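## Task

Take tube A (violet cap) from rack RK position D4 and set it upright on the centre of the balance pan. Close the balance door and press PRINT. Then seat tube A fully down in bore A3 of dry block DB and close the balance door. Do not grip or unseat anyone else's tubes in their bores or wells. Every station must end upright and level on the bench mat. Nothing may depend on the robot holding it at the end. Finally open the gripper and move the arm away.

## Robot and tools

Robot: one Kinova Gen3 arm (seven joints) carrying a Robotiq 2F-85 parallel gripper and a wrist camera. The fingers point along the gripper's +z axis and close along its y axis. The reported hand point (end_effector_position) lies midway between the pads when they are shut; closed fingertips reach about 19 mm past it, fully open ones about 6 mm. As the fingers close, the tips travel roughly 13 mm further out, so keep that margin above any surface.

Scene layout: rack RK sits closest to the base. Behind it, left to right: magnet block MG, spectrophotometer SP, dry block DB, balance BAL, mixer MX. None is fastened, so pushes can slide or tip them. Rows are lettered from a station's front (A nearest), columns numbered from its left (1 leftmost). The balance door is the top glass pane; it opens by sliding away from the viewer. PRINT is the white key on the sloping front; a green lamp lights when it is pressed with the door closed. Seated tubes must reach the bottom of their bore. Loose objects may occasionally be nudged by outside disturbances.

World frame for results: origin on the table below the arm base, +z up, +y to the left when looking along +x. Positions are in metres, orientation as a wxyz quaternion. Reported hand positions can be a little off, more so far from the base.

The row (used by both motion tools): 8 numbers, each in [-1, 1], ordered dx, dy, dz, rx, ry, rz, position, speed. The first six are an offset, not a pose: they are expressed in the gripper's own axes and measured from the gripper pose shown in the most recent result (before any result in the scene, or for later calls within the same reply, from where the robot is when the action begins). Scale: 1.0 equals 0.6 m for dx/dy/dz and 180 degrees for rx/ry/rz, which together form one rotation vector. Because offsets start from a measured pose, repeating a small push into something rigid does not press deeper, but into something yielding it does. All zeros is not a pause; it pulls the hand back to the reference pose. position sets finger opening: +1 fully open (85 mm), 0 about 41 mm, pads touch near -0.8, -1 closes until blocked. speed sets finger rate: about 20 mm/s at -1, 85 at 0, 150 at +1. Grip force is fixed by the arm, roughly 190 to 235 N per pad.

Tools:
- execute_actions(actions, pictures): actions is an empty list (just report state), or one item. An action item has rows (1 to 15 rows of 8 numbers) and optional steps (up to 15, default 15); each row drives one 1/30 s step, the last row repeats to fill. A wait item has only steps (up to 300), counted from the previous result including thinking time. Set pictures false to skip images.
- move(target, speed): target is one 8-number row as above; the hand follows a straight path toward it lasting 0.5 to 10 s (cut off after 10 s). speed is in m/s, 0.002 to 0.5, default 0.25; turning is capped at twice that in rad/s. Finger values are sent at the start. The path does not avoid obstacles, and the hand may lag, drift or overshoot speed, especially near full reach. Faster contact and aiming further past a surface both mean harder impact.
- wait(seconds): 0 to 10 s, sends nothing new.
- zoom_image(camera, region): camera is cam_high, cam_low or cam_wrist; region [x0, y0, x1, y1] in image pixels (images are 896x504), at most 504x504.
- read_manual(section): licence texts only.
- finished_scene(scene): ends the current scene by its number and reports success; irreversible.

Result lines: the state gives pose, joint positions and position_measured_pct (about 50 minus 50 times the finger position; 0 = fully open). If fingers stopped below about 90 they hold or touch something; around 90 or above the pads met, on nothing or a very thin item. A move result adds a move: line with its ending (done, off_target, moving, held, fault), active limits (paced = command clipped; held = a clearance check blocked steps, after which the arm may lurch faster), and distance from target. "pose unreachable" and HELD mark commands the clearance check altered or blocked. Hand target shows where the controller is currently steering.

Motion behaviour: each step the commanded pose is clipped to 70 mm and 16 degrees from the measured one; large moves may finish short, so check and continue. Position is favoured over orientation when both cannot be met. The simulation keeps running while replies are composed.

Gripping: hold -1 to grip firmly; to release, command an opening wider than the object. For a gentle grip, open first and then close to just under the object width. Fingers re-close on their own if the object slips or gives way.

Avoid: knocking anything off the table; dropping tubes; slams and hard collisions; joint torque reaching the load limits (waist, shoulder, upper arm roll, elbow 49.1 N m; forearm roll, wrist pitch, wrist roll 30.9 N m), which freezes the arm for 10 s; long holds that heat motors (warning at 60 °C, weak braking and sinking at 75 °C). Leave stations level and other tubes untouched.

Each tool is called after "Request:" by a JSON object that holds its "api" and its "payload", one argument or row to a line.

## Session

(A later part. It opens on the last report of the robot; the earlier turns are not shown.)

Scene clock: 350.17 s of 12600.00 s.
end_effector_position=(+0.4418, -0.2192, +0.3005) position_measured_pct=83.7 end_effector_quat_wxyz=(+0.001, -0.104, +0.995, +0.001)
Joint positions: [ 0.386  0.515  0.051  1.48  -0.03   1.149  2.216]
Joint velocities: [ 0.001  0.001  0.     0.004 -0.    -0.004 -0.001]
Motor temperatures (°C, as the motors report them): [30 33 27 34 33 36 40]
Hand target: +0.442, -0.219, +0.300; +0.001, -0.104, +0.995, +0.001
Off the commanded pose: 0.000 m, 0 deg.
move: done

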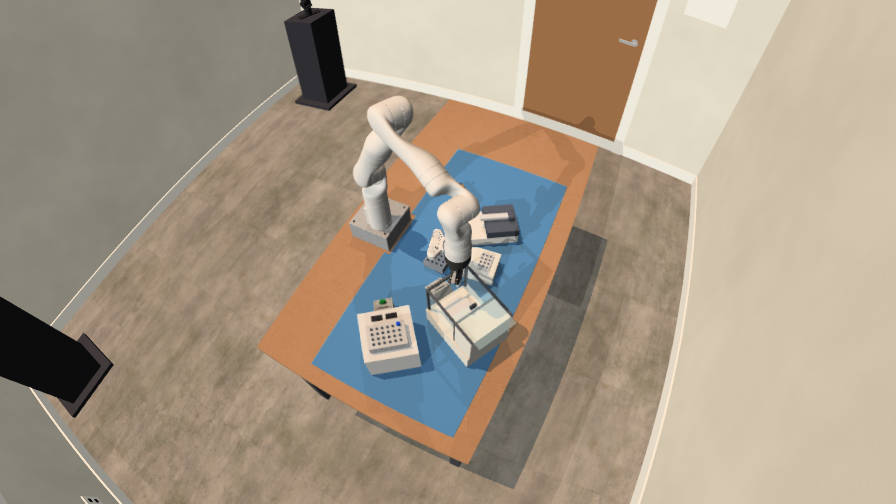

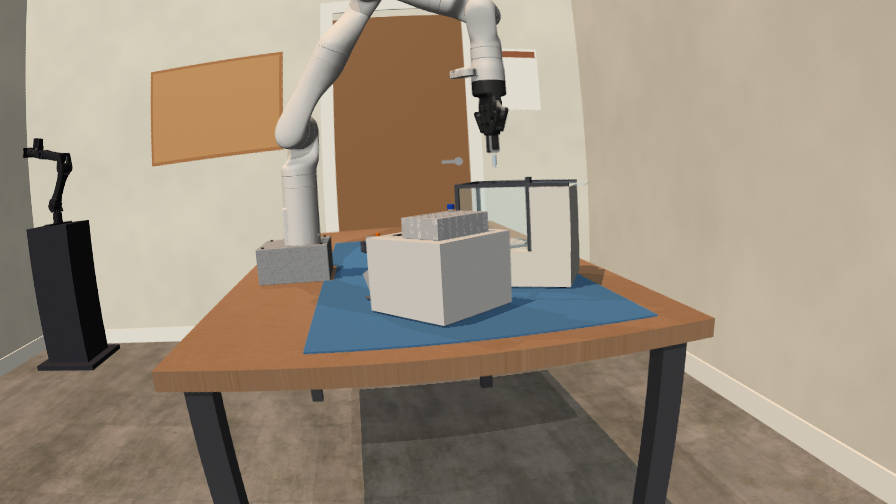

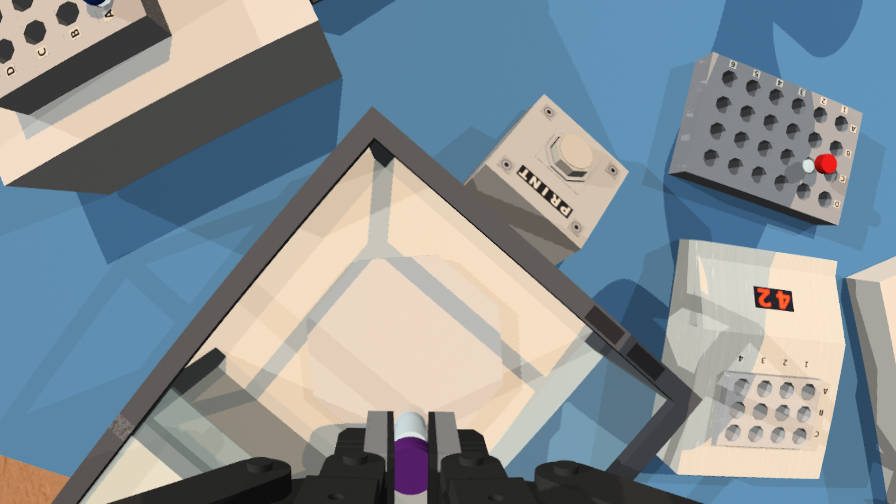

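Request:
{"api": "move", "payload": {
  "target": [0,-0.004,0.185,0,0,0,-1,-0.5],
  "speed": 0.08
}}

Request:
{"api": "zoom_image", "payload": {
  "camera": "cam_low",
  "region": [420, 80, 620, 300]
}}

Request:
{"api": "zoom_image", "payload": {
  "camera": "cam_high",
  "region": [400, 220, 540, 370]
}}

Scene clock: 361.20 s of 12600.00 s.
end_effector_position=(+0.4427, -0.2215, +0.1898) position_measured_pct=83.7 end_effector_quat_wxyz=(+0.001, -0.104, +0.995, +0.001)
Joint positions: [ 0.397  0.66   0.04   1.627 -0.036  0.857  2.224]
Joint velocities: [ 0.     0.003 -0.    -0.001 -0.001 -0.001 -0.   ]
Motor temperatures (°C, as the motors report them): [30 34 27 34 33 36 40]
Hand target: +0.443, -0.221, +0.190; +0.001, -0.104, +0.995, +0.001
Off the commanded pose: 0.000 m, 0 deg.
move: done

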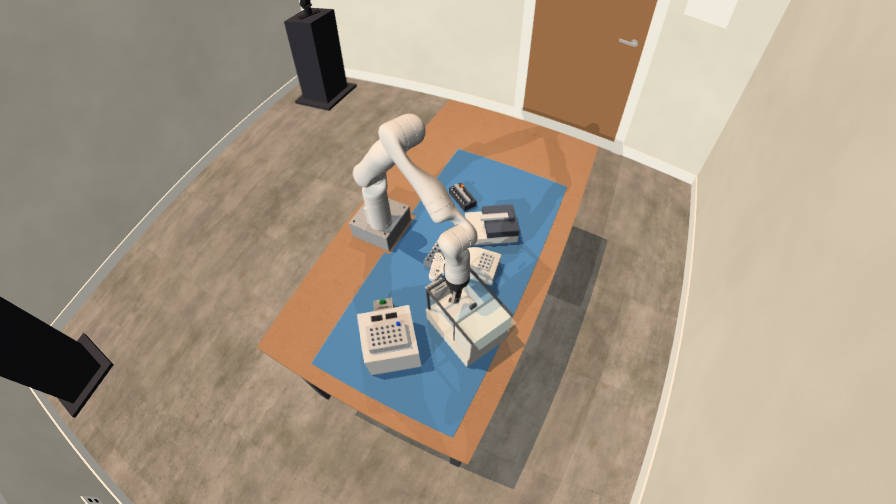

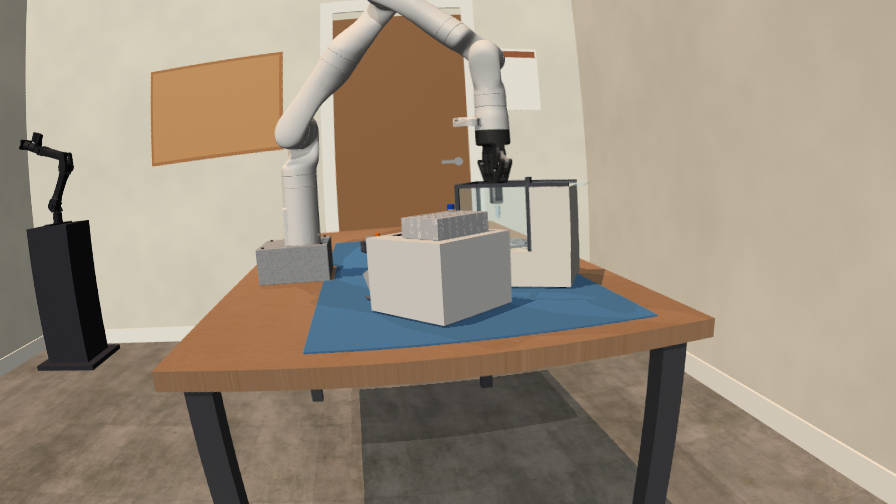

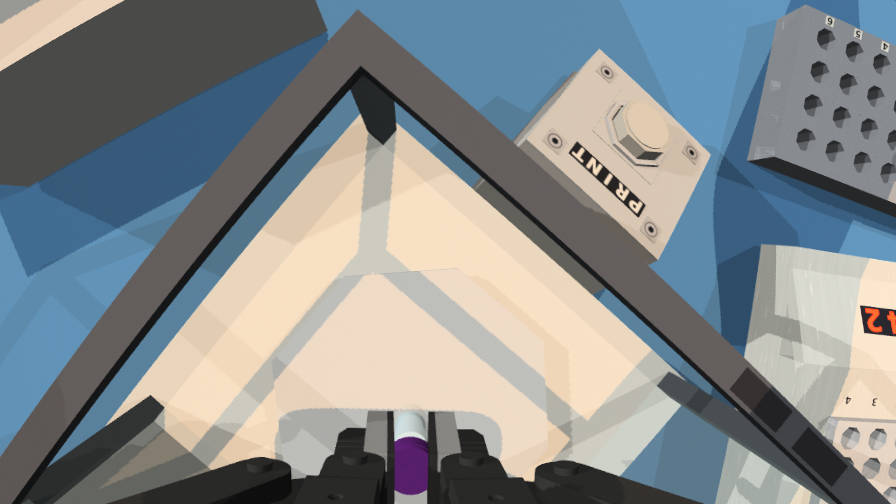

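Region (420, 80, 620, 300) of cam_low's 896x504 image, scaled by 2.291, with more detail than that image has; it fills the left 458 columns of this view, and the rest is white.

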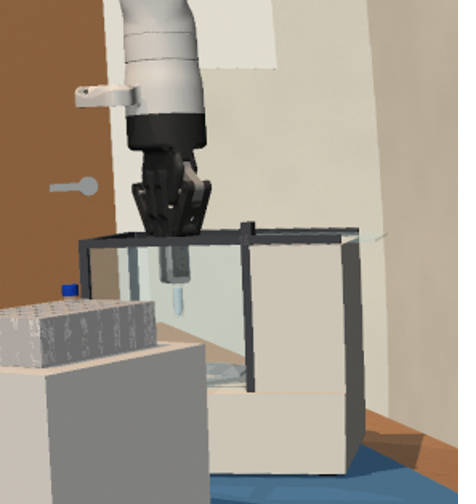

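Region (400, 220, 540, 370) of cam_high's 896x504 image, scaled by 3.360, with more detail than that image has; it fills the left 470 columns of this view, and the rest is white.

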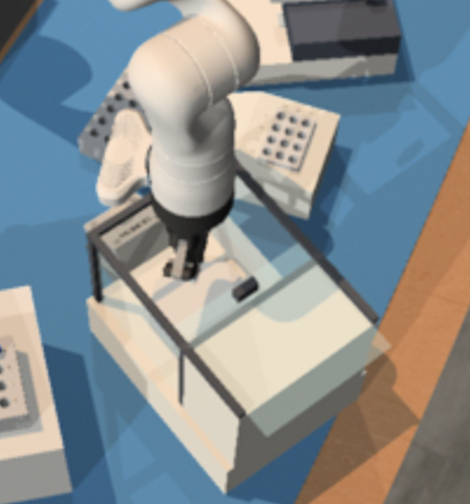

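Request:
{"api": "move", "payload": {
  "target": [0,0,0.065,0,0,0,-1,-0.5],
  "speed": 0.015
}}

Request:
{"api": "zoom_image", "payload": {
  "camera": "cam_low",
  "region": [420, 80, 620, 300]
}}

Scene clock: 369.10 s of 12600.00 s.
end_effector_position=(+0.4428, -0.2215, +0.1510) position_measured_pct=83.7 end_effector_quat_wxyz=(+0.001, -0.104, +0.995, +0.001)
Joint positions: [ 0.399  0.724  0.036  1.658 -0.038  0.762  2.226]
Joint velocities: [ 0.     0.003  0.001  0.001  0.001 -0.002 -0.   ]
Motor temperatures (°C, as the motors report them): [30 34 27 34 33 36 40]
Hand target: +0.443, -0.221, +0.151; +0.001, -0.104, +0.995, +0.001
Off the commanded pose: 0.000 m, 0 deg.
move: done

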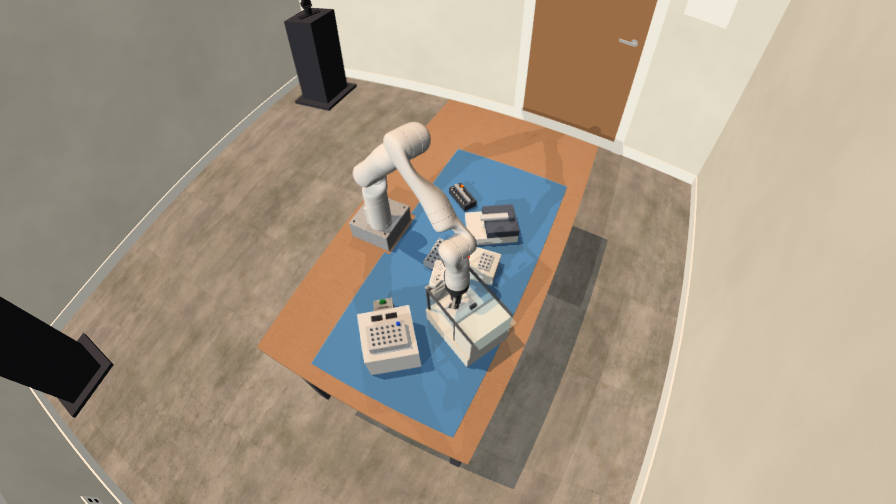

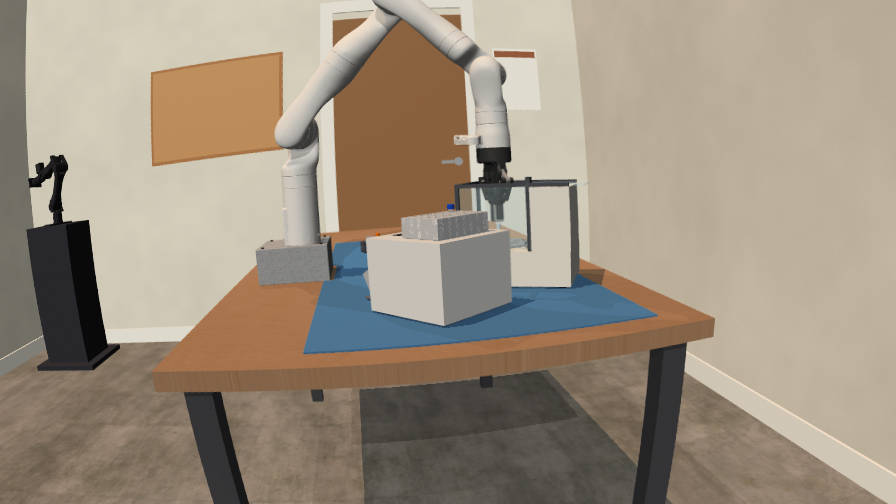

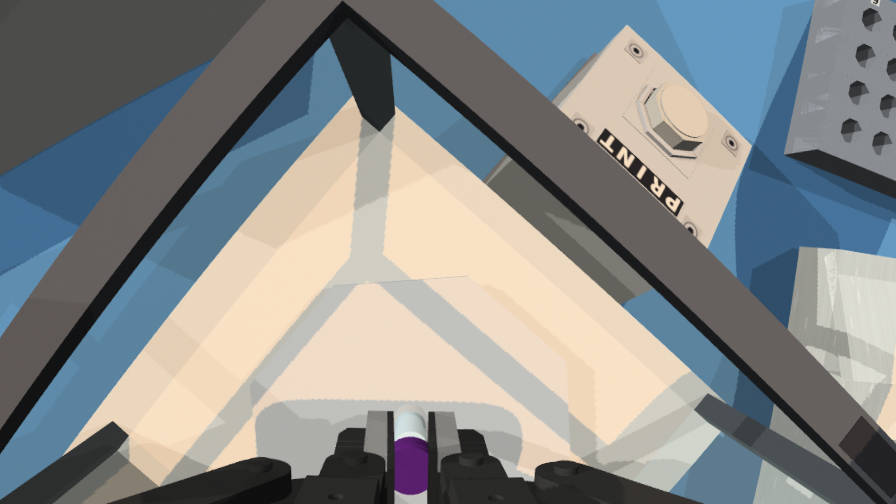

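Region (420, 80, 620, 300) of cam_low's 896x504 image, scaled by 2.291, with more detail than that image has; it fills the left 458 columns of this view, and the rest is white.

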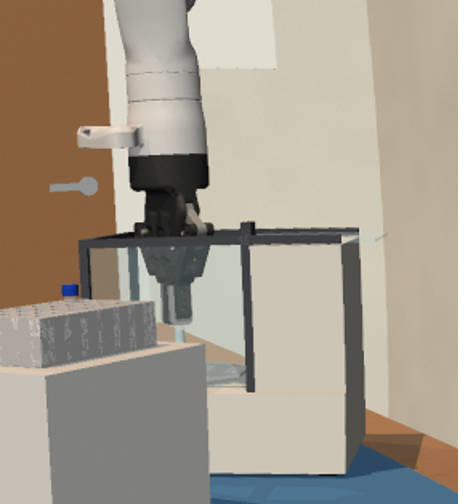

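Request:
{"api": "move", "payload": {
  "target": [0,0,0.017,0,0,0,-1,-0.5],
  "speed": 0.006
}}

Request:
{"api": "zoom_image", "payload": {
  "camera": "cam_low",
  "region": [420, 80, 620, 300]
}}

Scene clock: 374.83 s of 12600.00 s.
end_effector_position=(+0.4429, -0.2215, +0.1409) position_measured_pct=83.7 end_effector_quat_wxyz=(+0.001, -0.104, +0.995, +0.001)
Joint positions: [ 0.4    0.741  0.035  1.665 -0.038  0.738  2.226]
Joint velocities: [ 0.     0.001  0.001 -0.001  0.    -0.001  0.001]
Motor temperatures (°C, as the motors report them): [30 34 27 34 33 36 40]
Hand target: +0.443, -0.221, +0.141; +0.001, -0.104, +0.995, +0.001
Off the commanded pose: 0.000 m, 0 deg.
move: done

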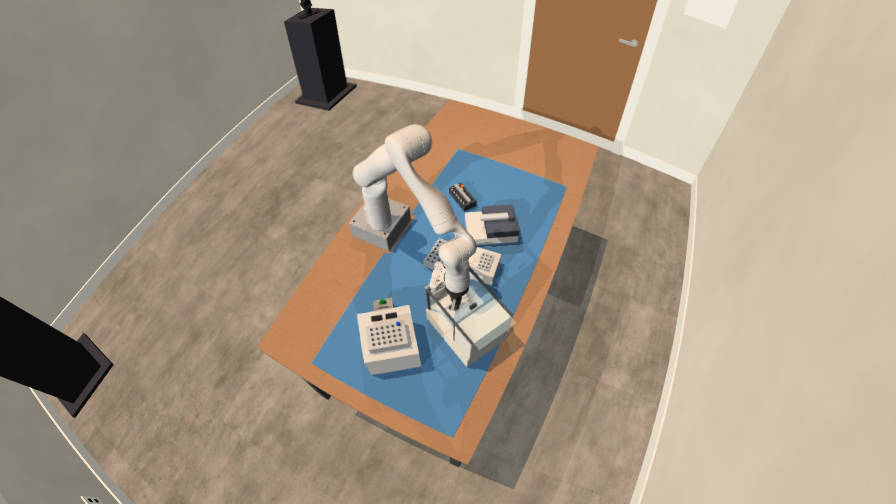

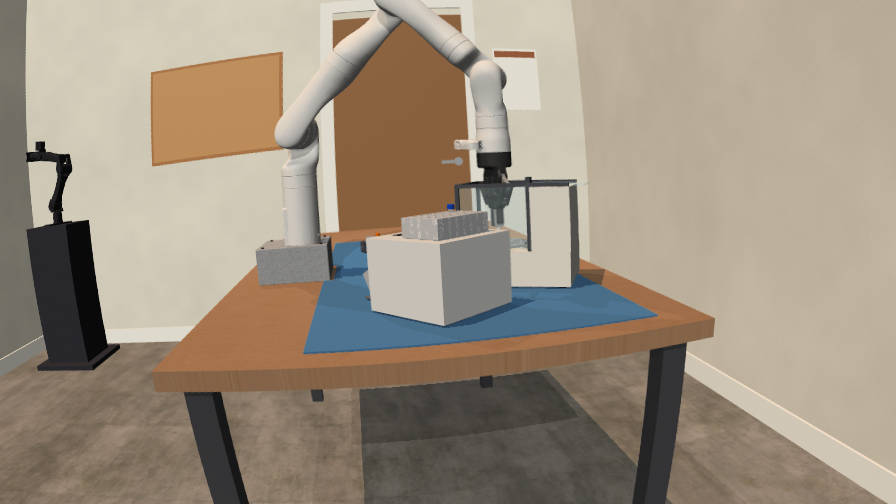

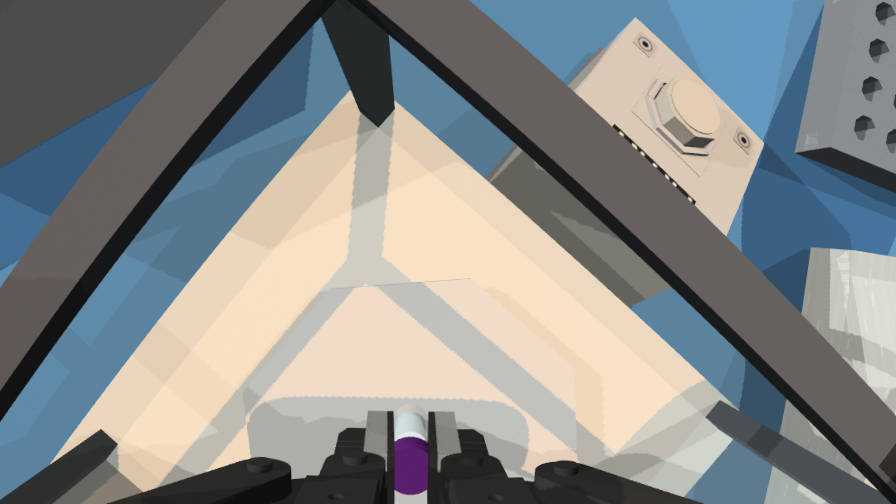

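Region (420, 80, 620, 300) of cam_low's 896x504 image, scaled by 2.291, with more detail than that image has; it fills the left 458 columns of this view, and the rest is white.

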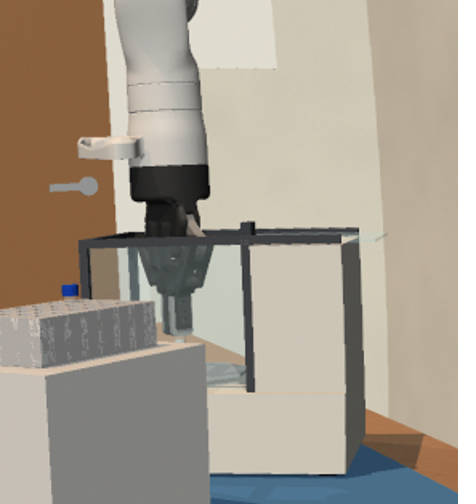

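Request:
{"api": "move", "payload": {
  "target": [0,0,0.012,0,0,0,-1,-0.5],
  "speed": 0.004
}}

Scene clock: 379.53 s of 12600.00 s.
end_effector_position=(+0.4446, -0.2222, +0.1376) position_measured_pct=83.7 end_effector_quat_wxyz=(+0.004, -0.104, +0.995, -0.001)
Joint positions: [ 0.4    0.747  0.034  1.667 -0.039  0.723  2.226]
Joint velocities: [ 0.     0.    -0.001 -0.    -0.     0.    -0.   ]
Motor temperatures (°C, as the motors report them): [30 34 27 34 33 36 40]
Hand target: +0.443, -0.221, +0.134; +0.001, -0.104, +0.995, +0.001
Off the commanded pose: 0.004 m, 0 deg.
move: off_target

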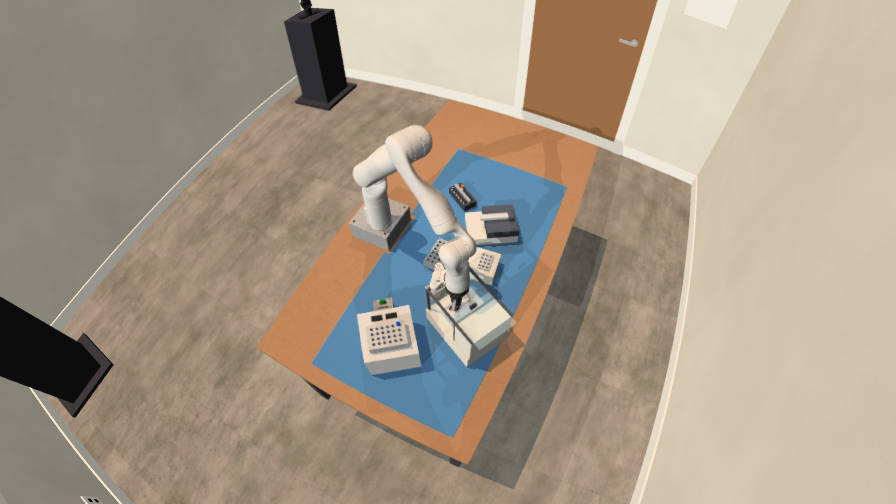

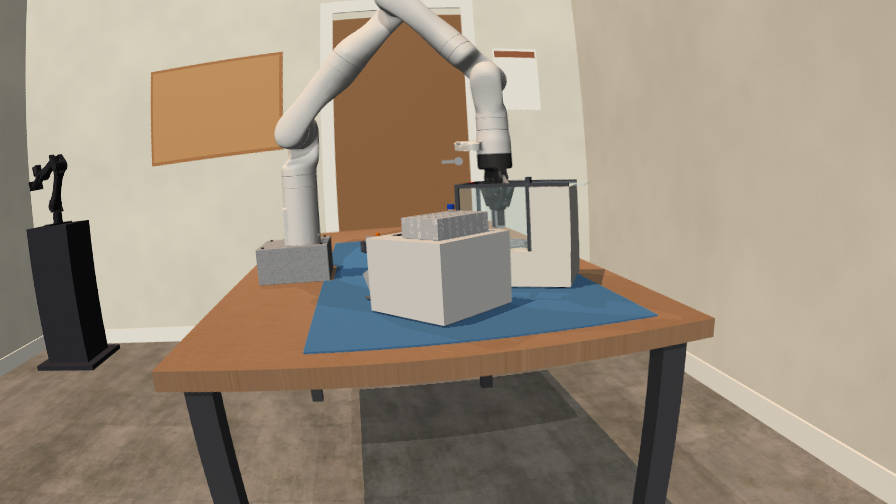

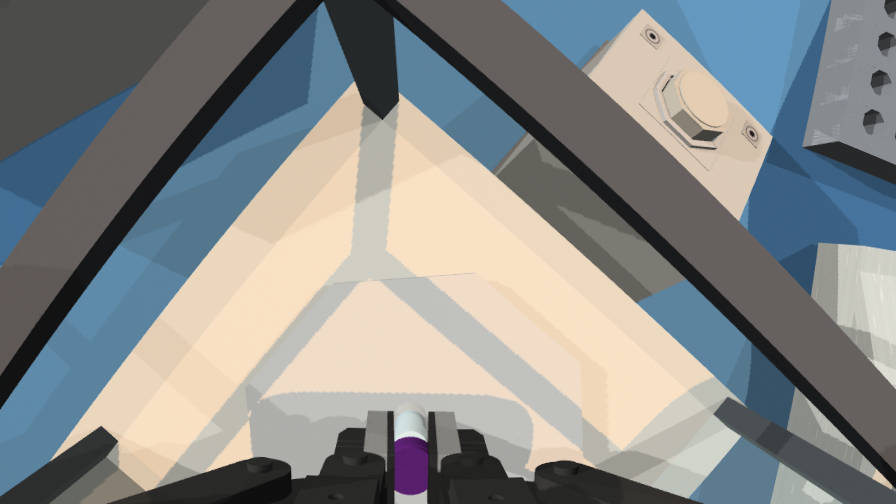

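Request:
{"api": "move", "payload": {
  "target": [0.0025,0.0017,-0.002,-0.0006,0.002,0,-1,-0.5],
  "speed": 0.004
}}

Request:
{"api": "move", "payload": {
  "target": [0,0,0,0,0,0,-0.45,-0.8]
}}

Request:
{"api": "move", "payload": {
  "target": [0,0,-0.25,0,0,0,-0.45,-0.8],
  "speed": 0.04
}}

Request:
{"api": "zoom_image", "payload": {
  "camera": "cam_low",
  "region": [420, 80, 620, 300]
}}

Scene clock: 389.47 s of 12600.00 s.
end_effector_position=(+0.4430, -0.2215, +0.1388) position_measured_pct=83.7 end_effector_quat_wxyz=(+0.001, -0.104, +0.995, -0.000)
Joint positions: [ 0.398  0.745  0.036  1.666 -0.037  0.732  2.224]
Joint velocities: [-0.    -0.    -0.003 -0.    -0.     0.001 -0.001]
Motor temperatures (°C, as the motors report them): [30 34 27 34 33 36 40]
Hand target: +0.443, -0.222, +0.139; +0.001, -0.104, +0.995, -0.000
Off the commanded pose: 0.000 m, 0 deg.
move: done

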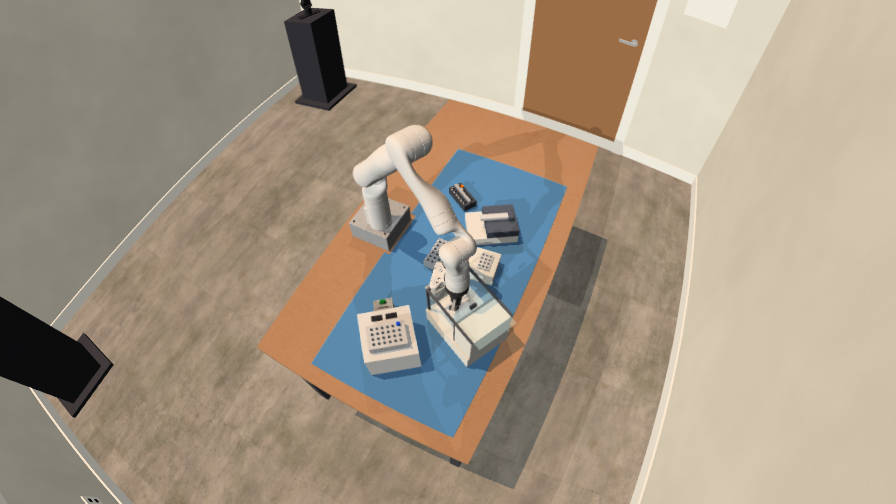

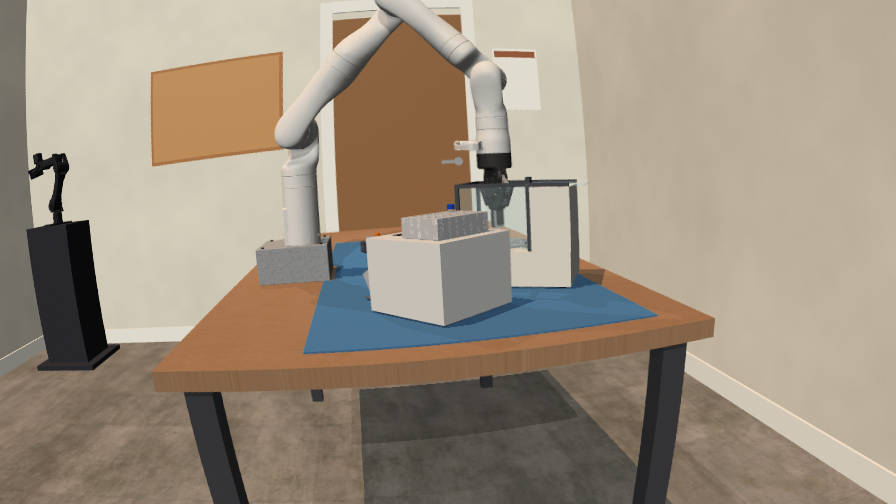

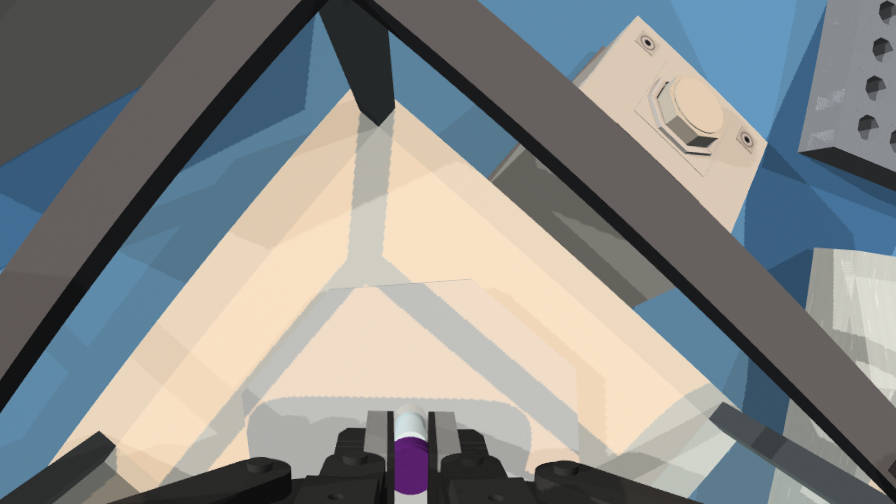

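Scene clock: 390.10 s of 12600.00 s.
end_effector_position=(+0.4430, -0.2215, +0.1388) position_measured_pct=72.6 end_effector_quat_wxyz=(+0.001, -0.104, +0.995, -0.000)
Joint positions: [ 0.398  0.745  0.036  1.666 -0.037  0.732  2.224]
Joint velocities: [-0.    -0.     0.001  0.001 -0.002 -0.001 -0.   ]
Motor temperatures (°C, as the motors report them): [30 34 27 34 33 36 40]
Hand target: +0.443, -0.222, +0.139; +0.001, -0.104, +0.995, -0.000
Off the commanded pose: 0.000 m, 0 deg.
move: done

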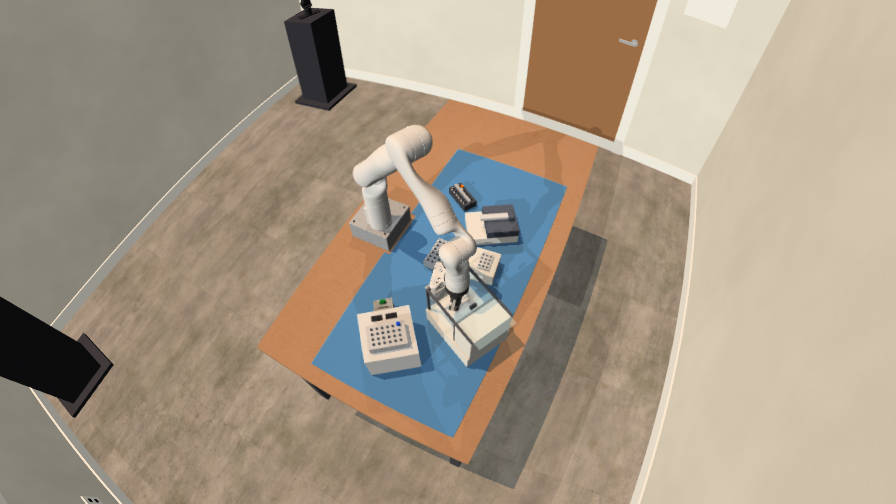

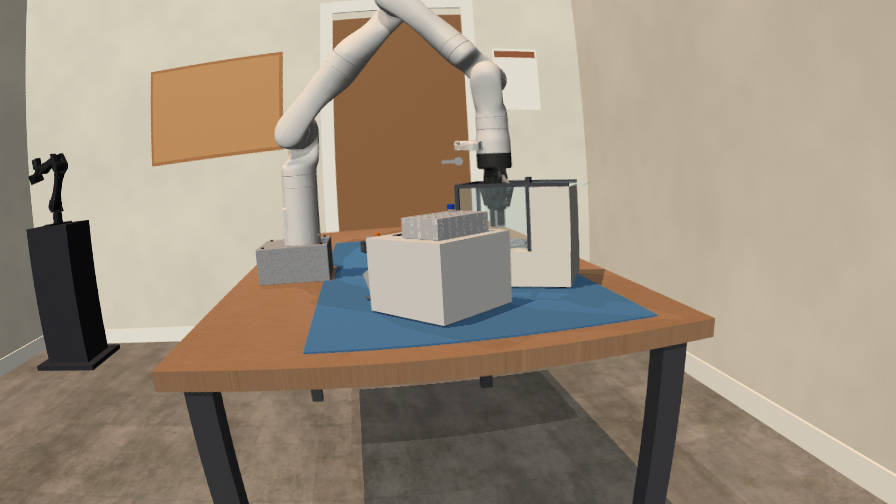

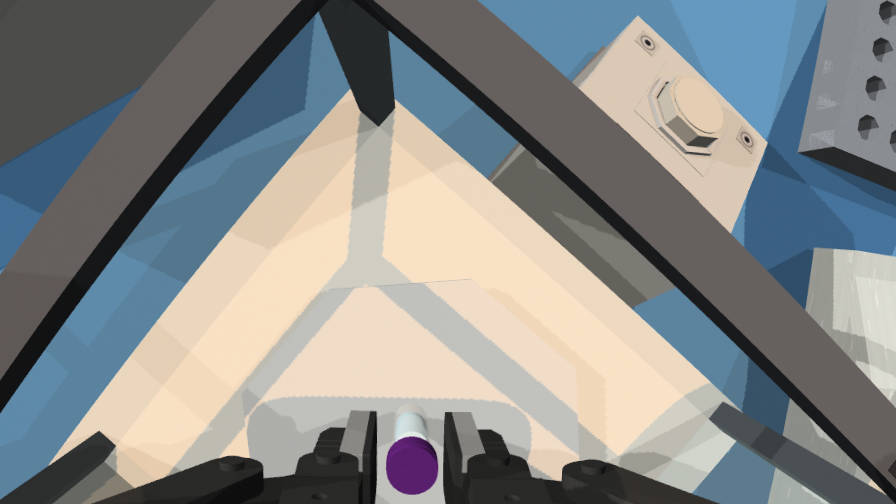

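Scene clock: 394.13 s of 12600.00 s.
end_effector_position=(+0.4424, -0.2213, +0.2885) position_measured_pct=72.6 end_effector_quat_wxyz=(+0.001, -0.104, +0.995, +0.000)
Joint positions: [ 0.388  0.53   0.052  1.497 -0.03   1.117  2.218]
Joint velocities: [-0.    -0.002 -0.001 -0.001  0.     0.005 -0.001]
Motor temperatures (°C, as the motors report them): [30 34 27 34 33 36 40]
Hand target: +0.442, -0.221, +0.289; +0.001, -0.104, +0.995, +0.000
Off the commanded pose: 0.000 m, 0 deg.
move: done

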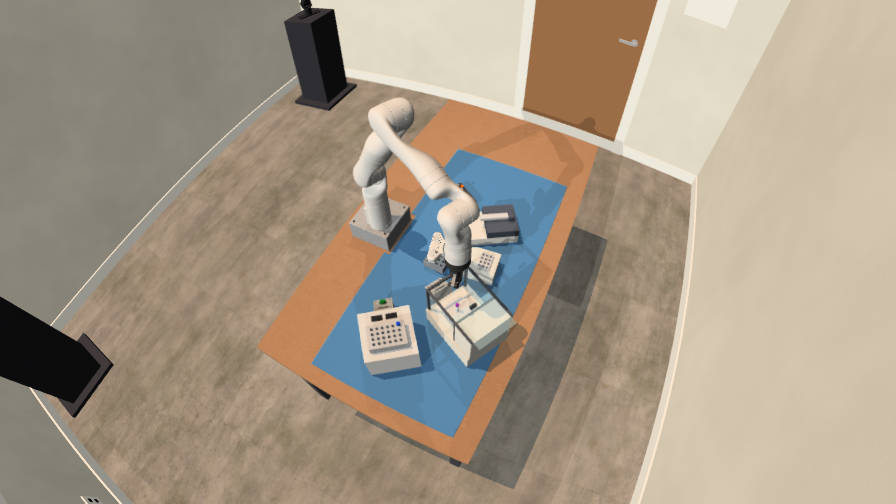

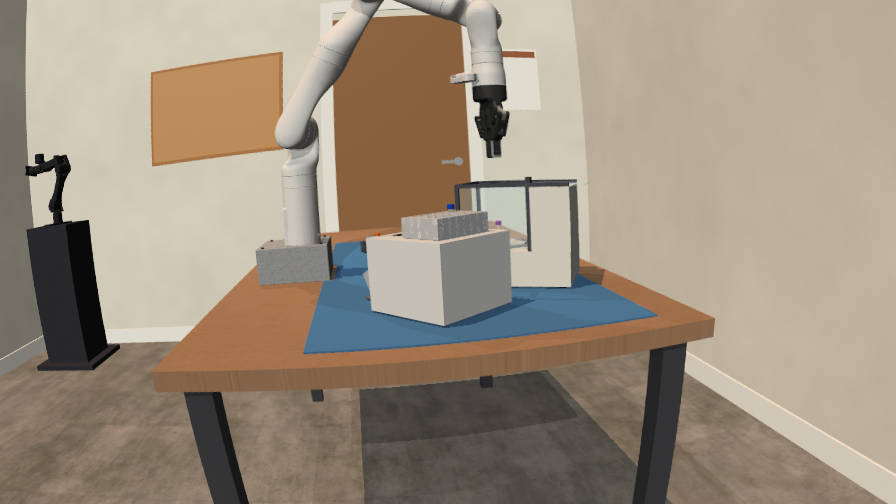

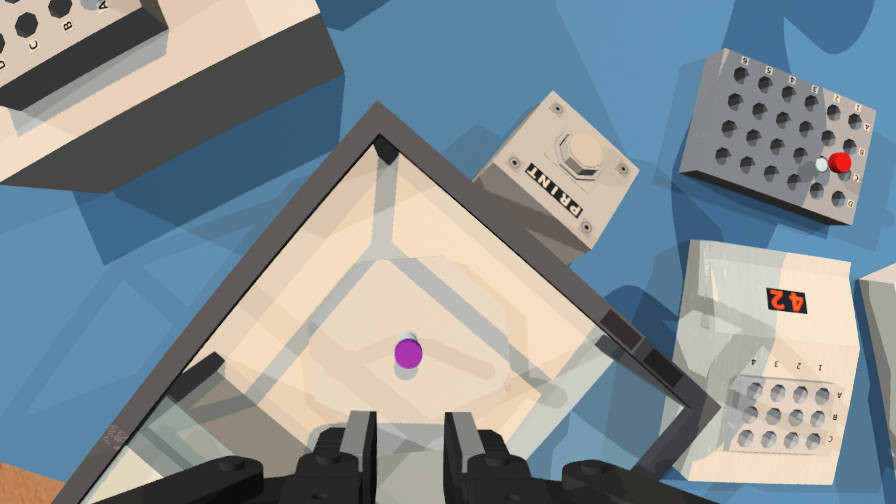

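Region (420, 80, 620, 300) of cam_low's 896x504 image, scaled by 2.291, with more detail than that image has; it fills the left 458 columns of this view, and the rest is white.

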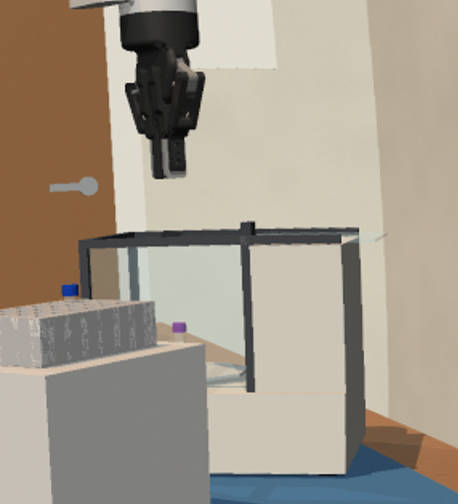

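Request:
{"api": "move", "payload": {
  "target": [-0.101,-0.065,0.0475,0,0,-0.278,-0.35,0],
  "speed": 0.12
}}

Scene clock: 409.37 s of 12600.00 s.
end_effector_position=(+0.5100, -0.2466, +0.2605) position_measured_pct=67.5 end_effector_quat_wxyz=(+0.001, -0.515, +0.857, -0.000)
Joint positions: [ 0.493  0.721 -0.152  1.242  0.108  1.188  2.984]
Joint velocities: [ 0.002  0.004 -0.001 -0.003  0.002  0.002  0.006]
Motor temperatures (°C, as the motors report them): [30 34 27 34 33 36 40]
Hand target: +0.510, -0.247, +0.260; +0.001, -0.515, +0.857, -0.000
Off the commanded pose: 0.000 m, 0 deg.
move: done

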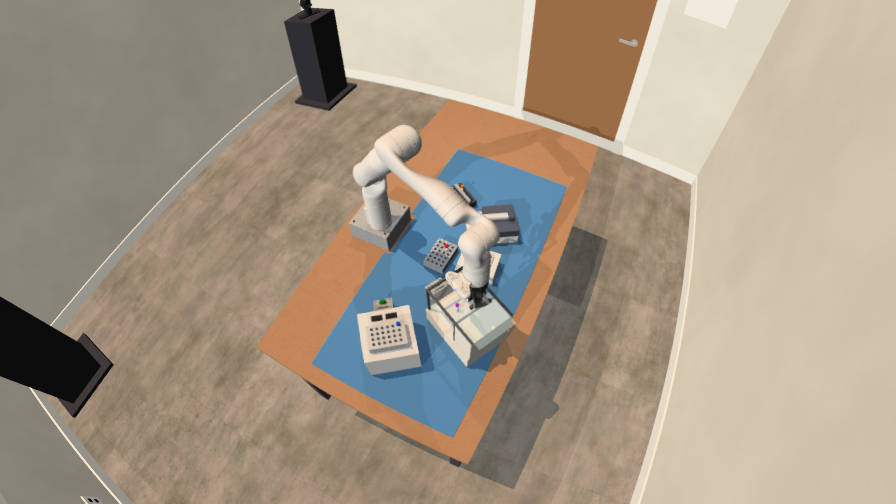

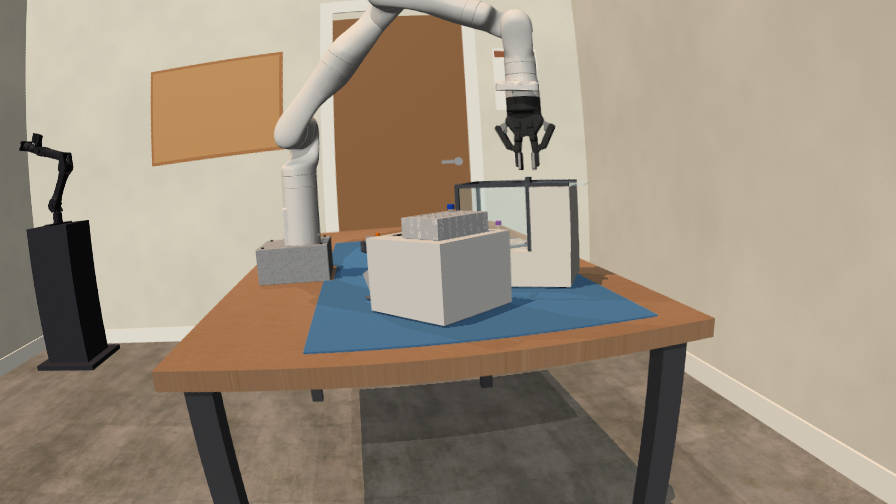

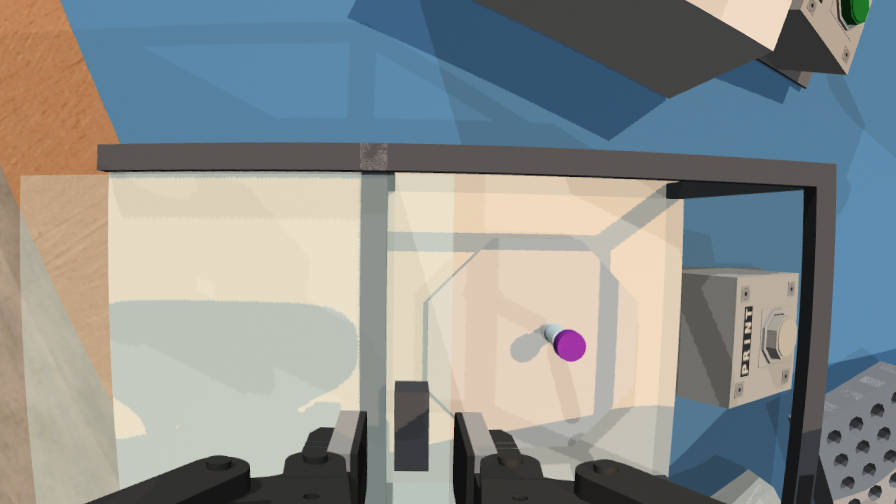

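Request:
{"api": "move", "payload": {
  "target": [0,0,0.04,0,0,0,-0.35,0],
  "speed": 0.05
}}

Scene clock: 431.97 s of 12600.00 s.
end_effector_position=(+0.5101, -0.2467, +0.2366) position_measured_pct=67.5 end_effector_quat_wxyz=(+0.001, -0.515, +0.857, -0.000)
Joint positions: [ 0.494  0.745 -0.151  1.277  0.113  1.129  2.979]
Joint velocities: [-0.     0.002 -0.002  0.001  0.002 -0.001 -0.   ]
Motor temperatures (°C, as the motors report them): [30 34 27 34 33 36 40]
Hand target: +0.510, -0.247, +0.237; +0.001, -0.515, +0.857, -0.000
Off the commanded pose: 0.000 m, 0 deg.
move: done

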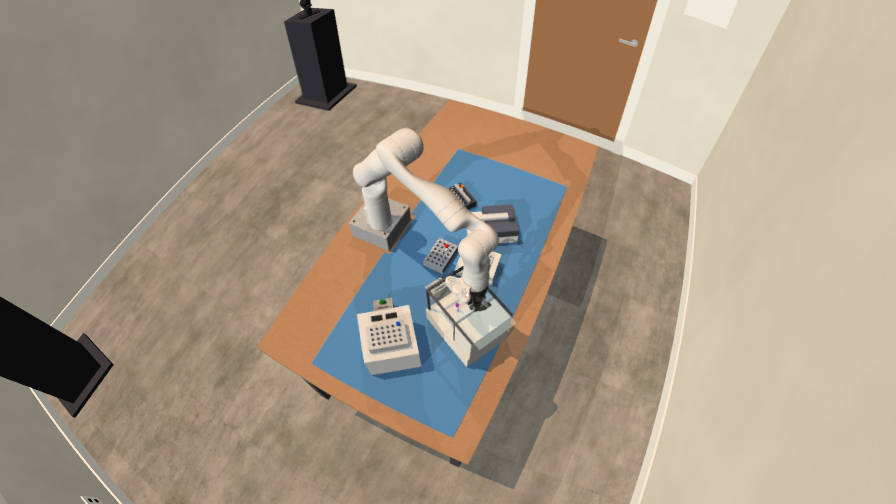

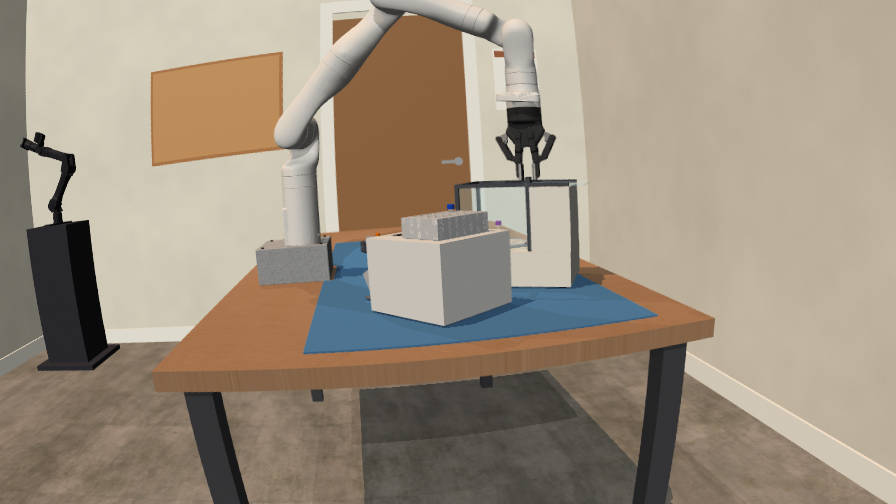

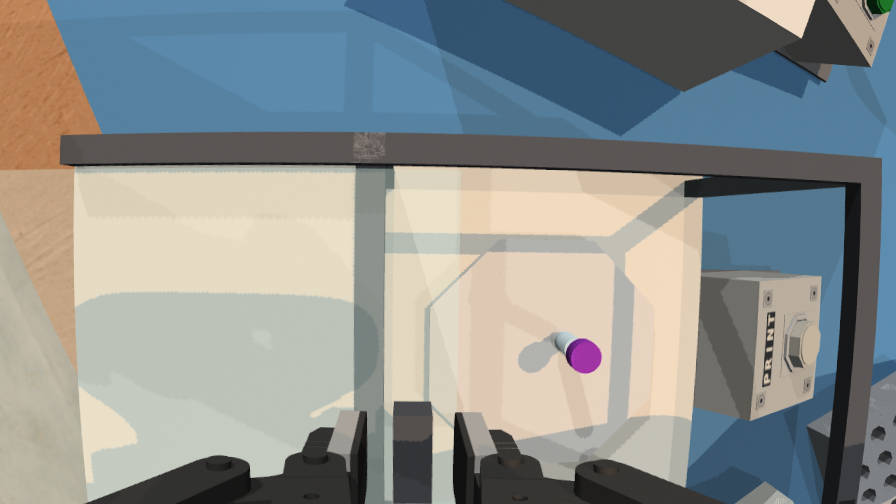

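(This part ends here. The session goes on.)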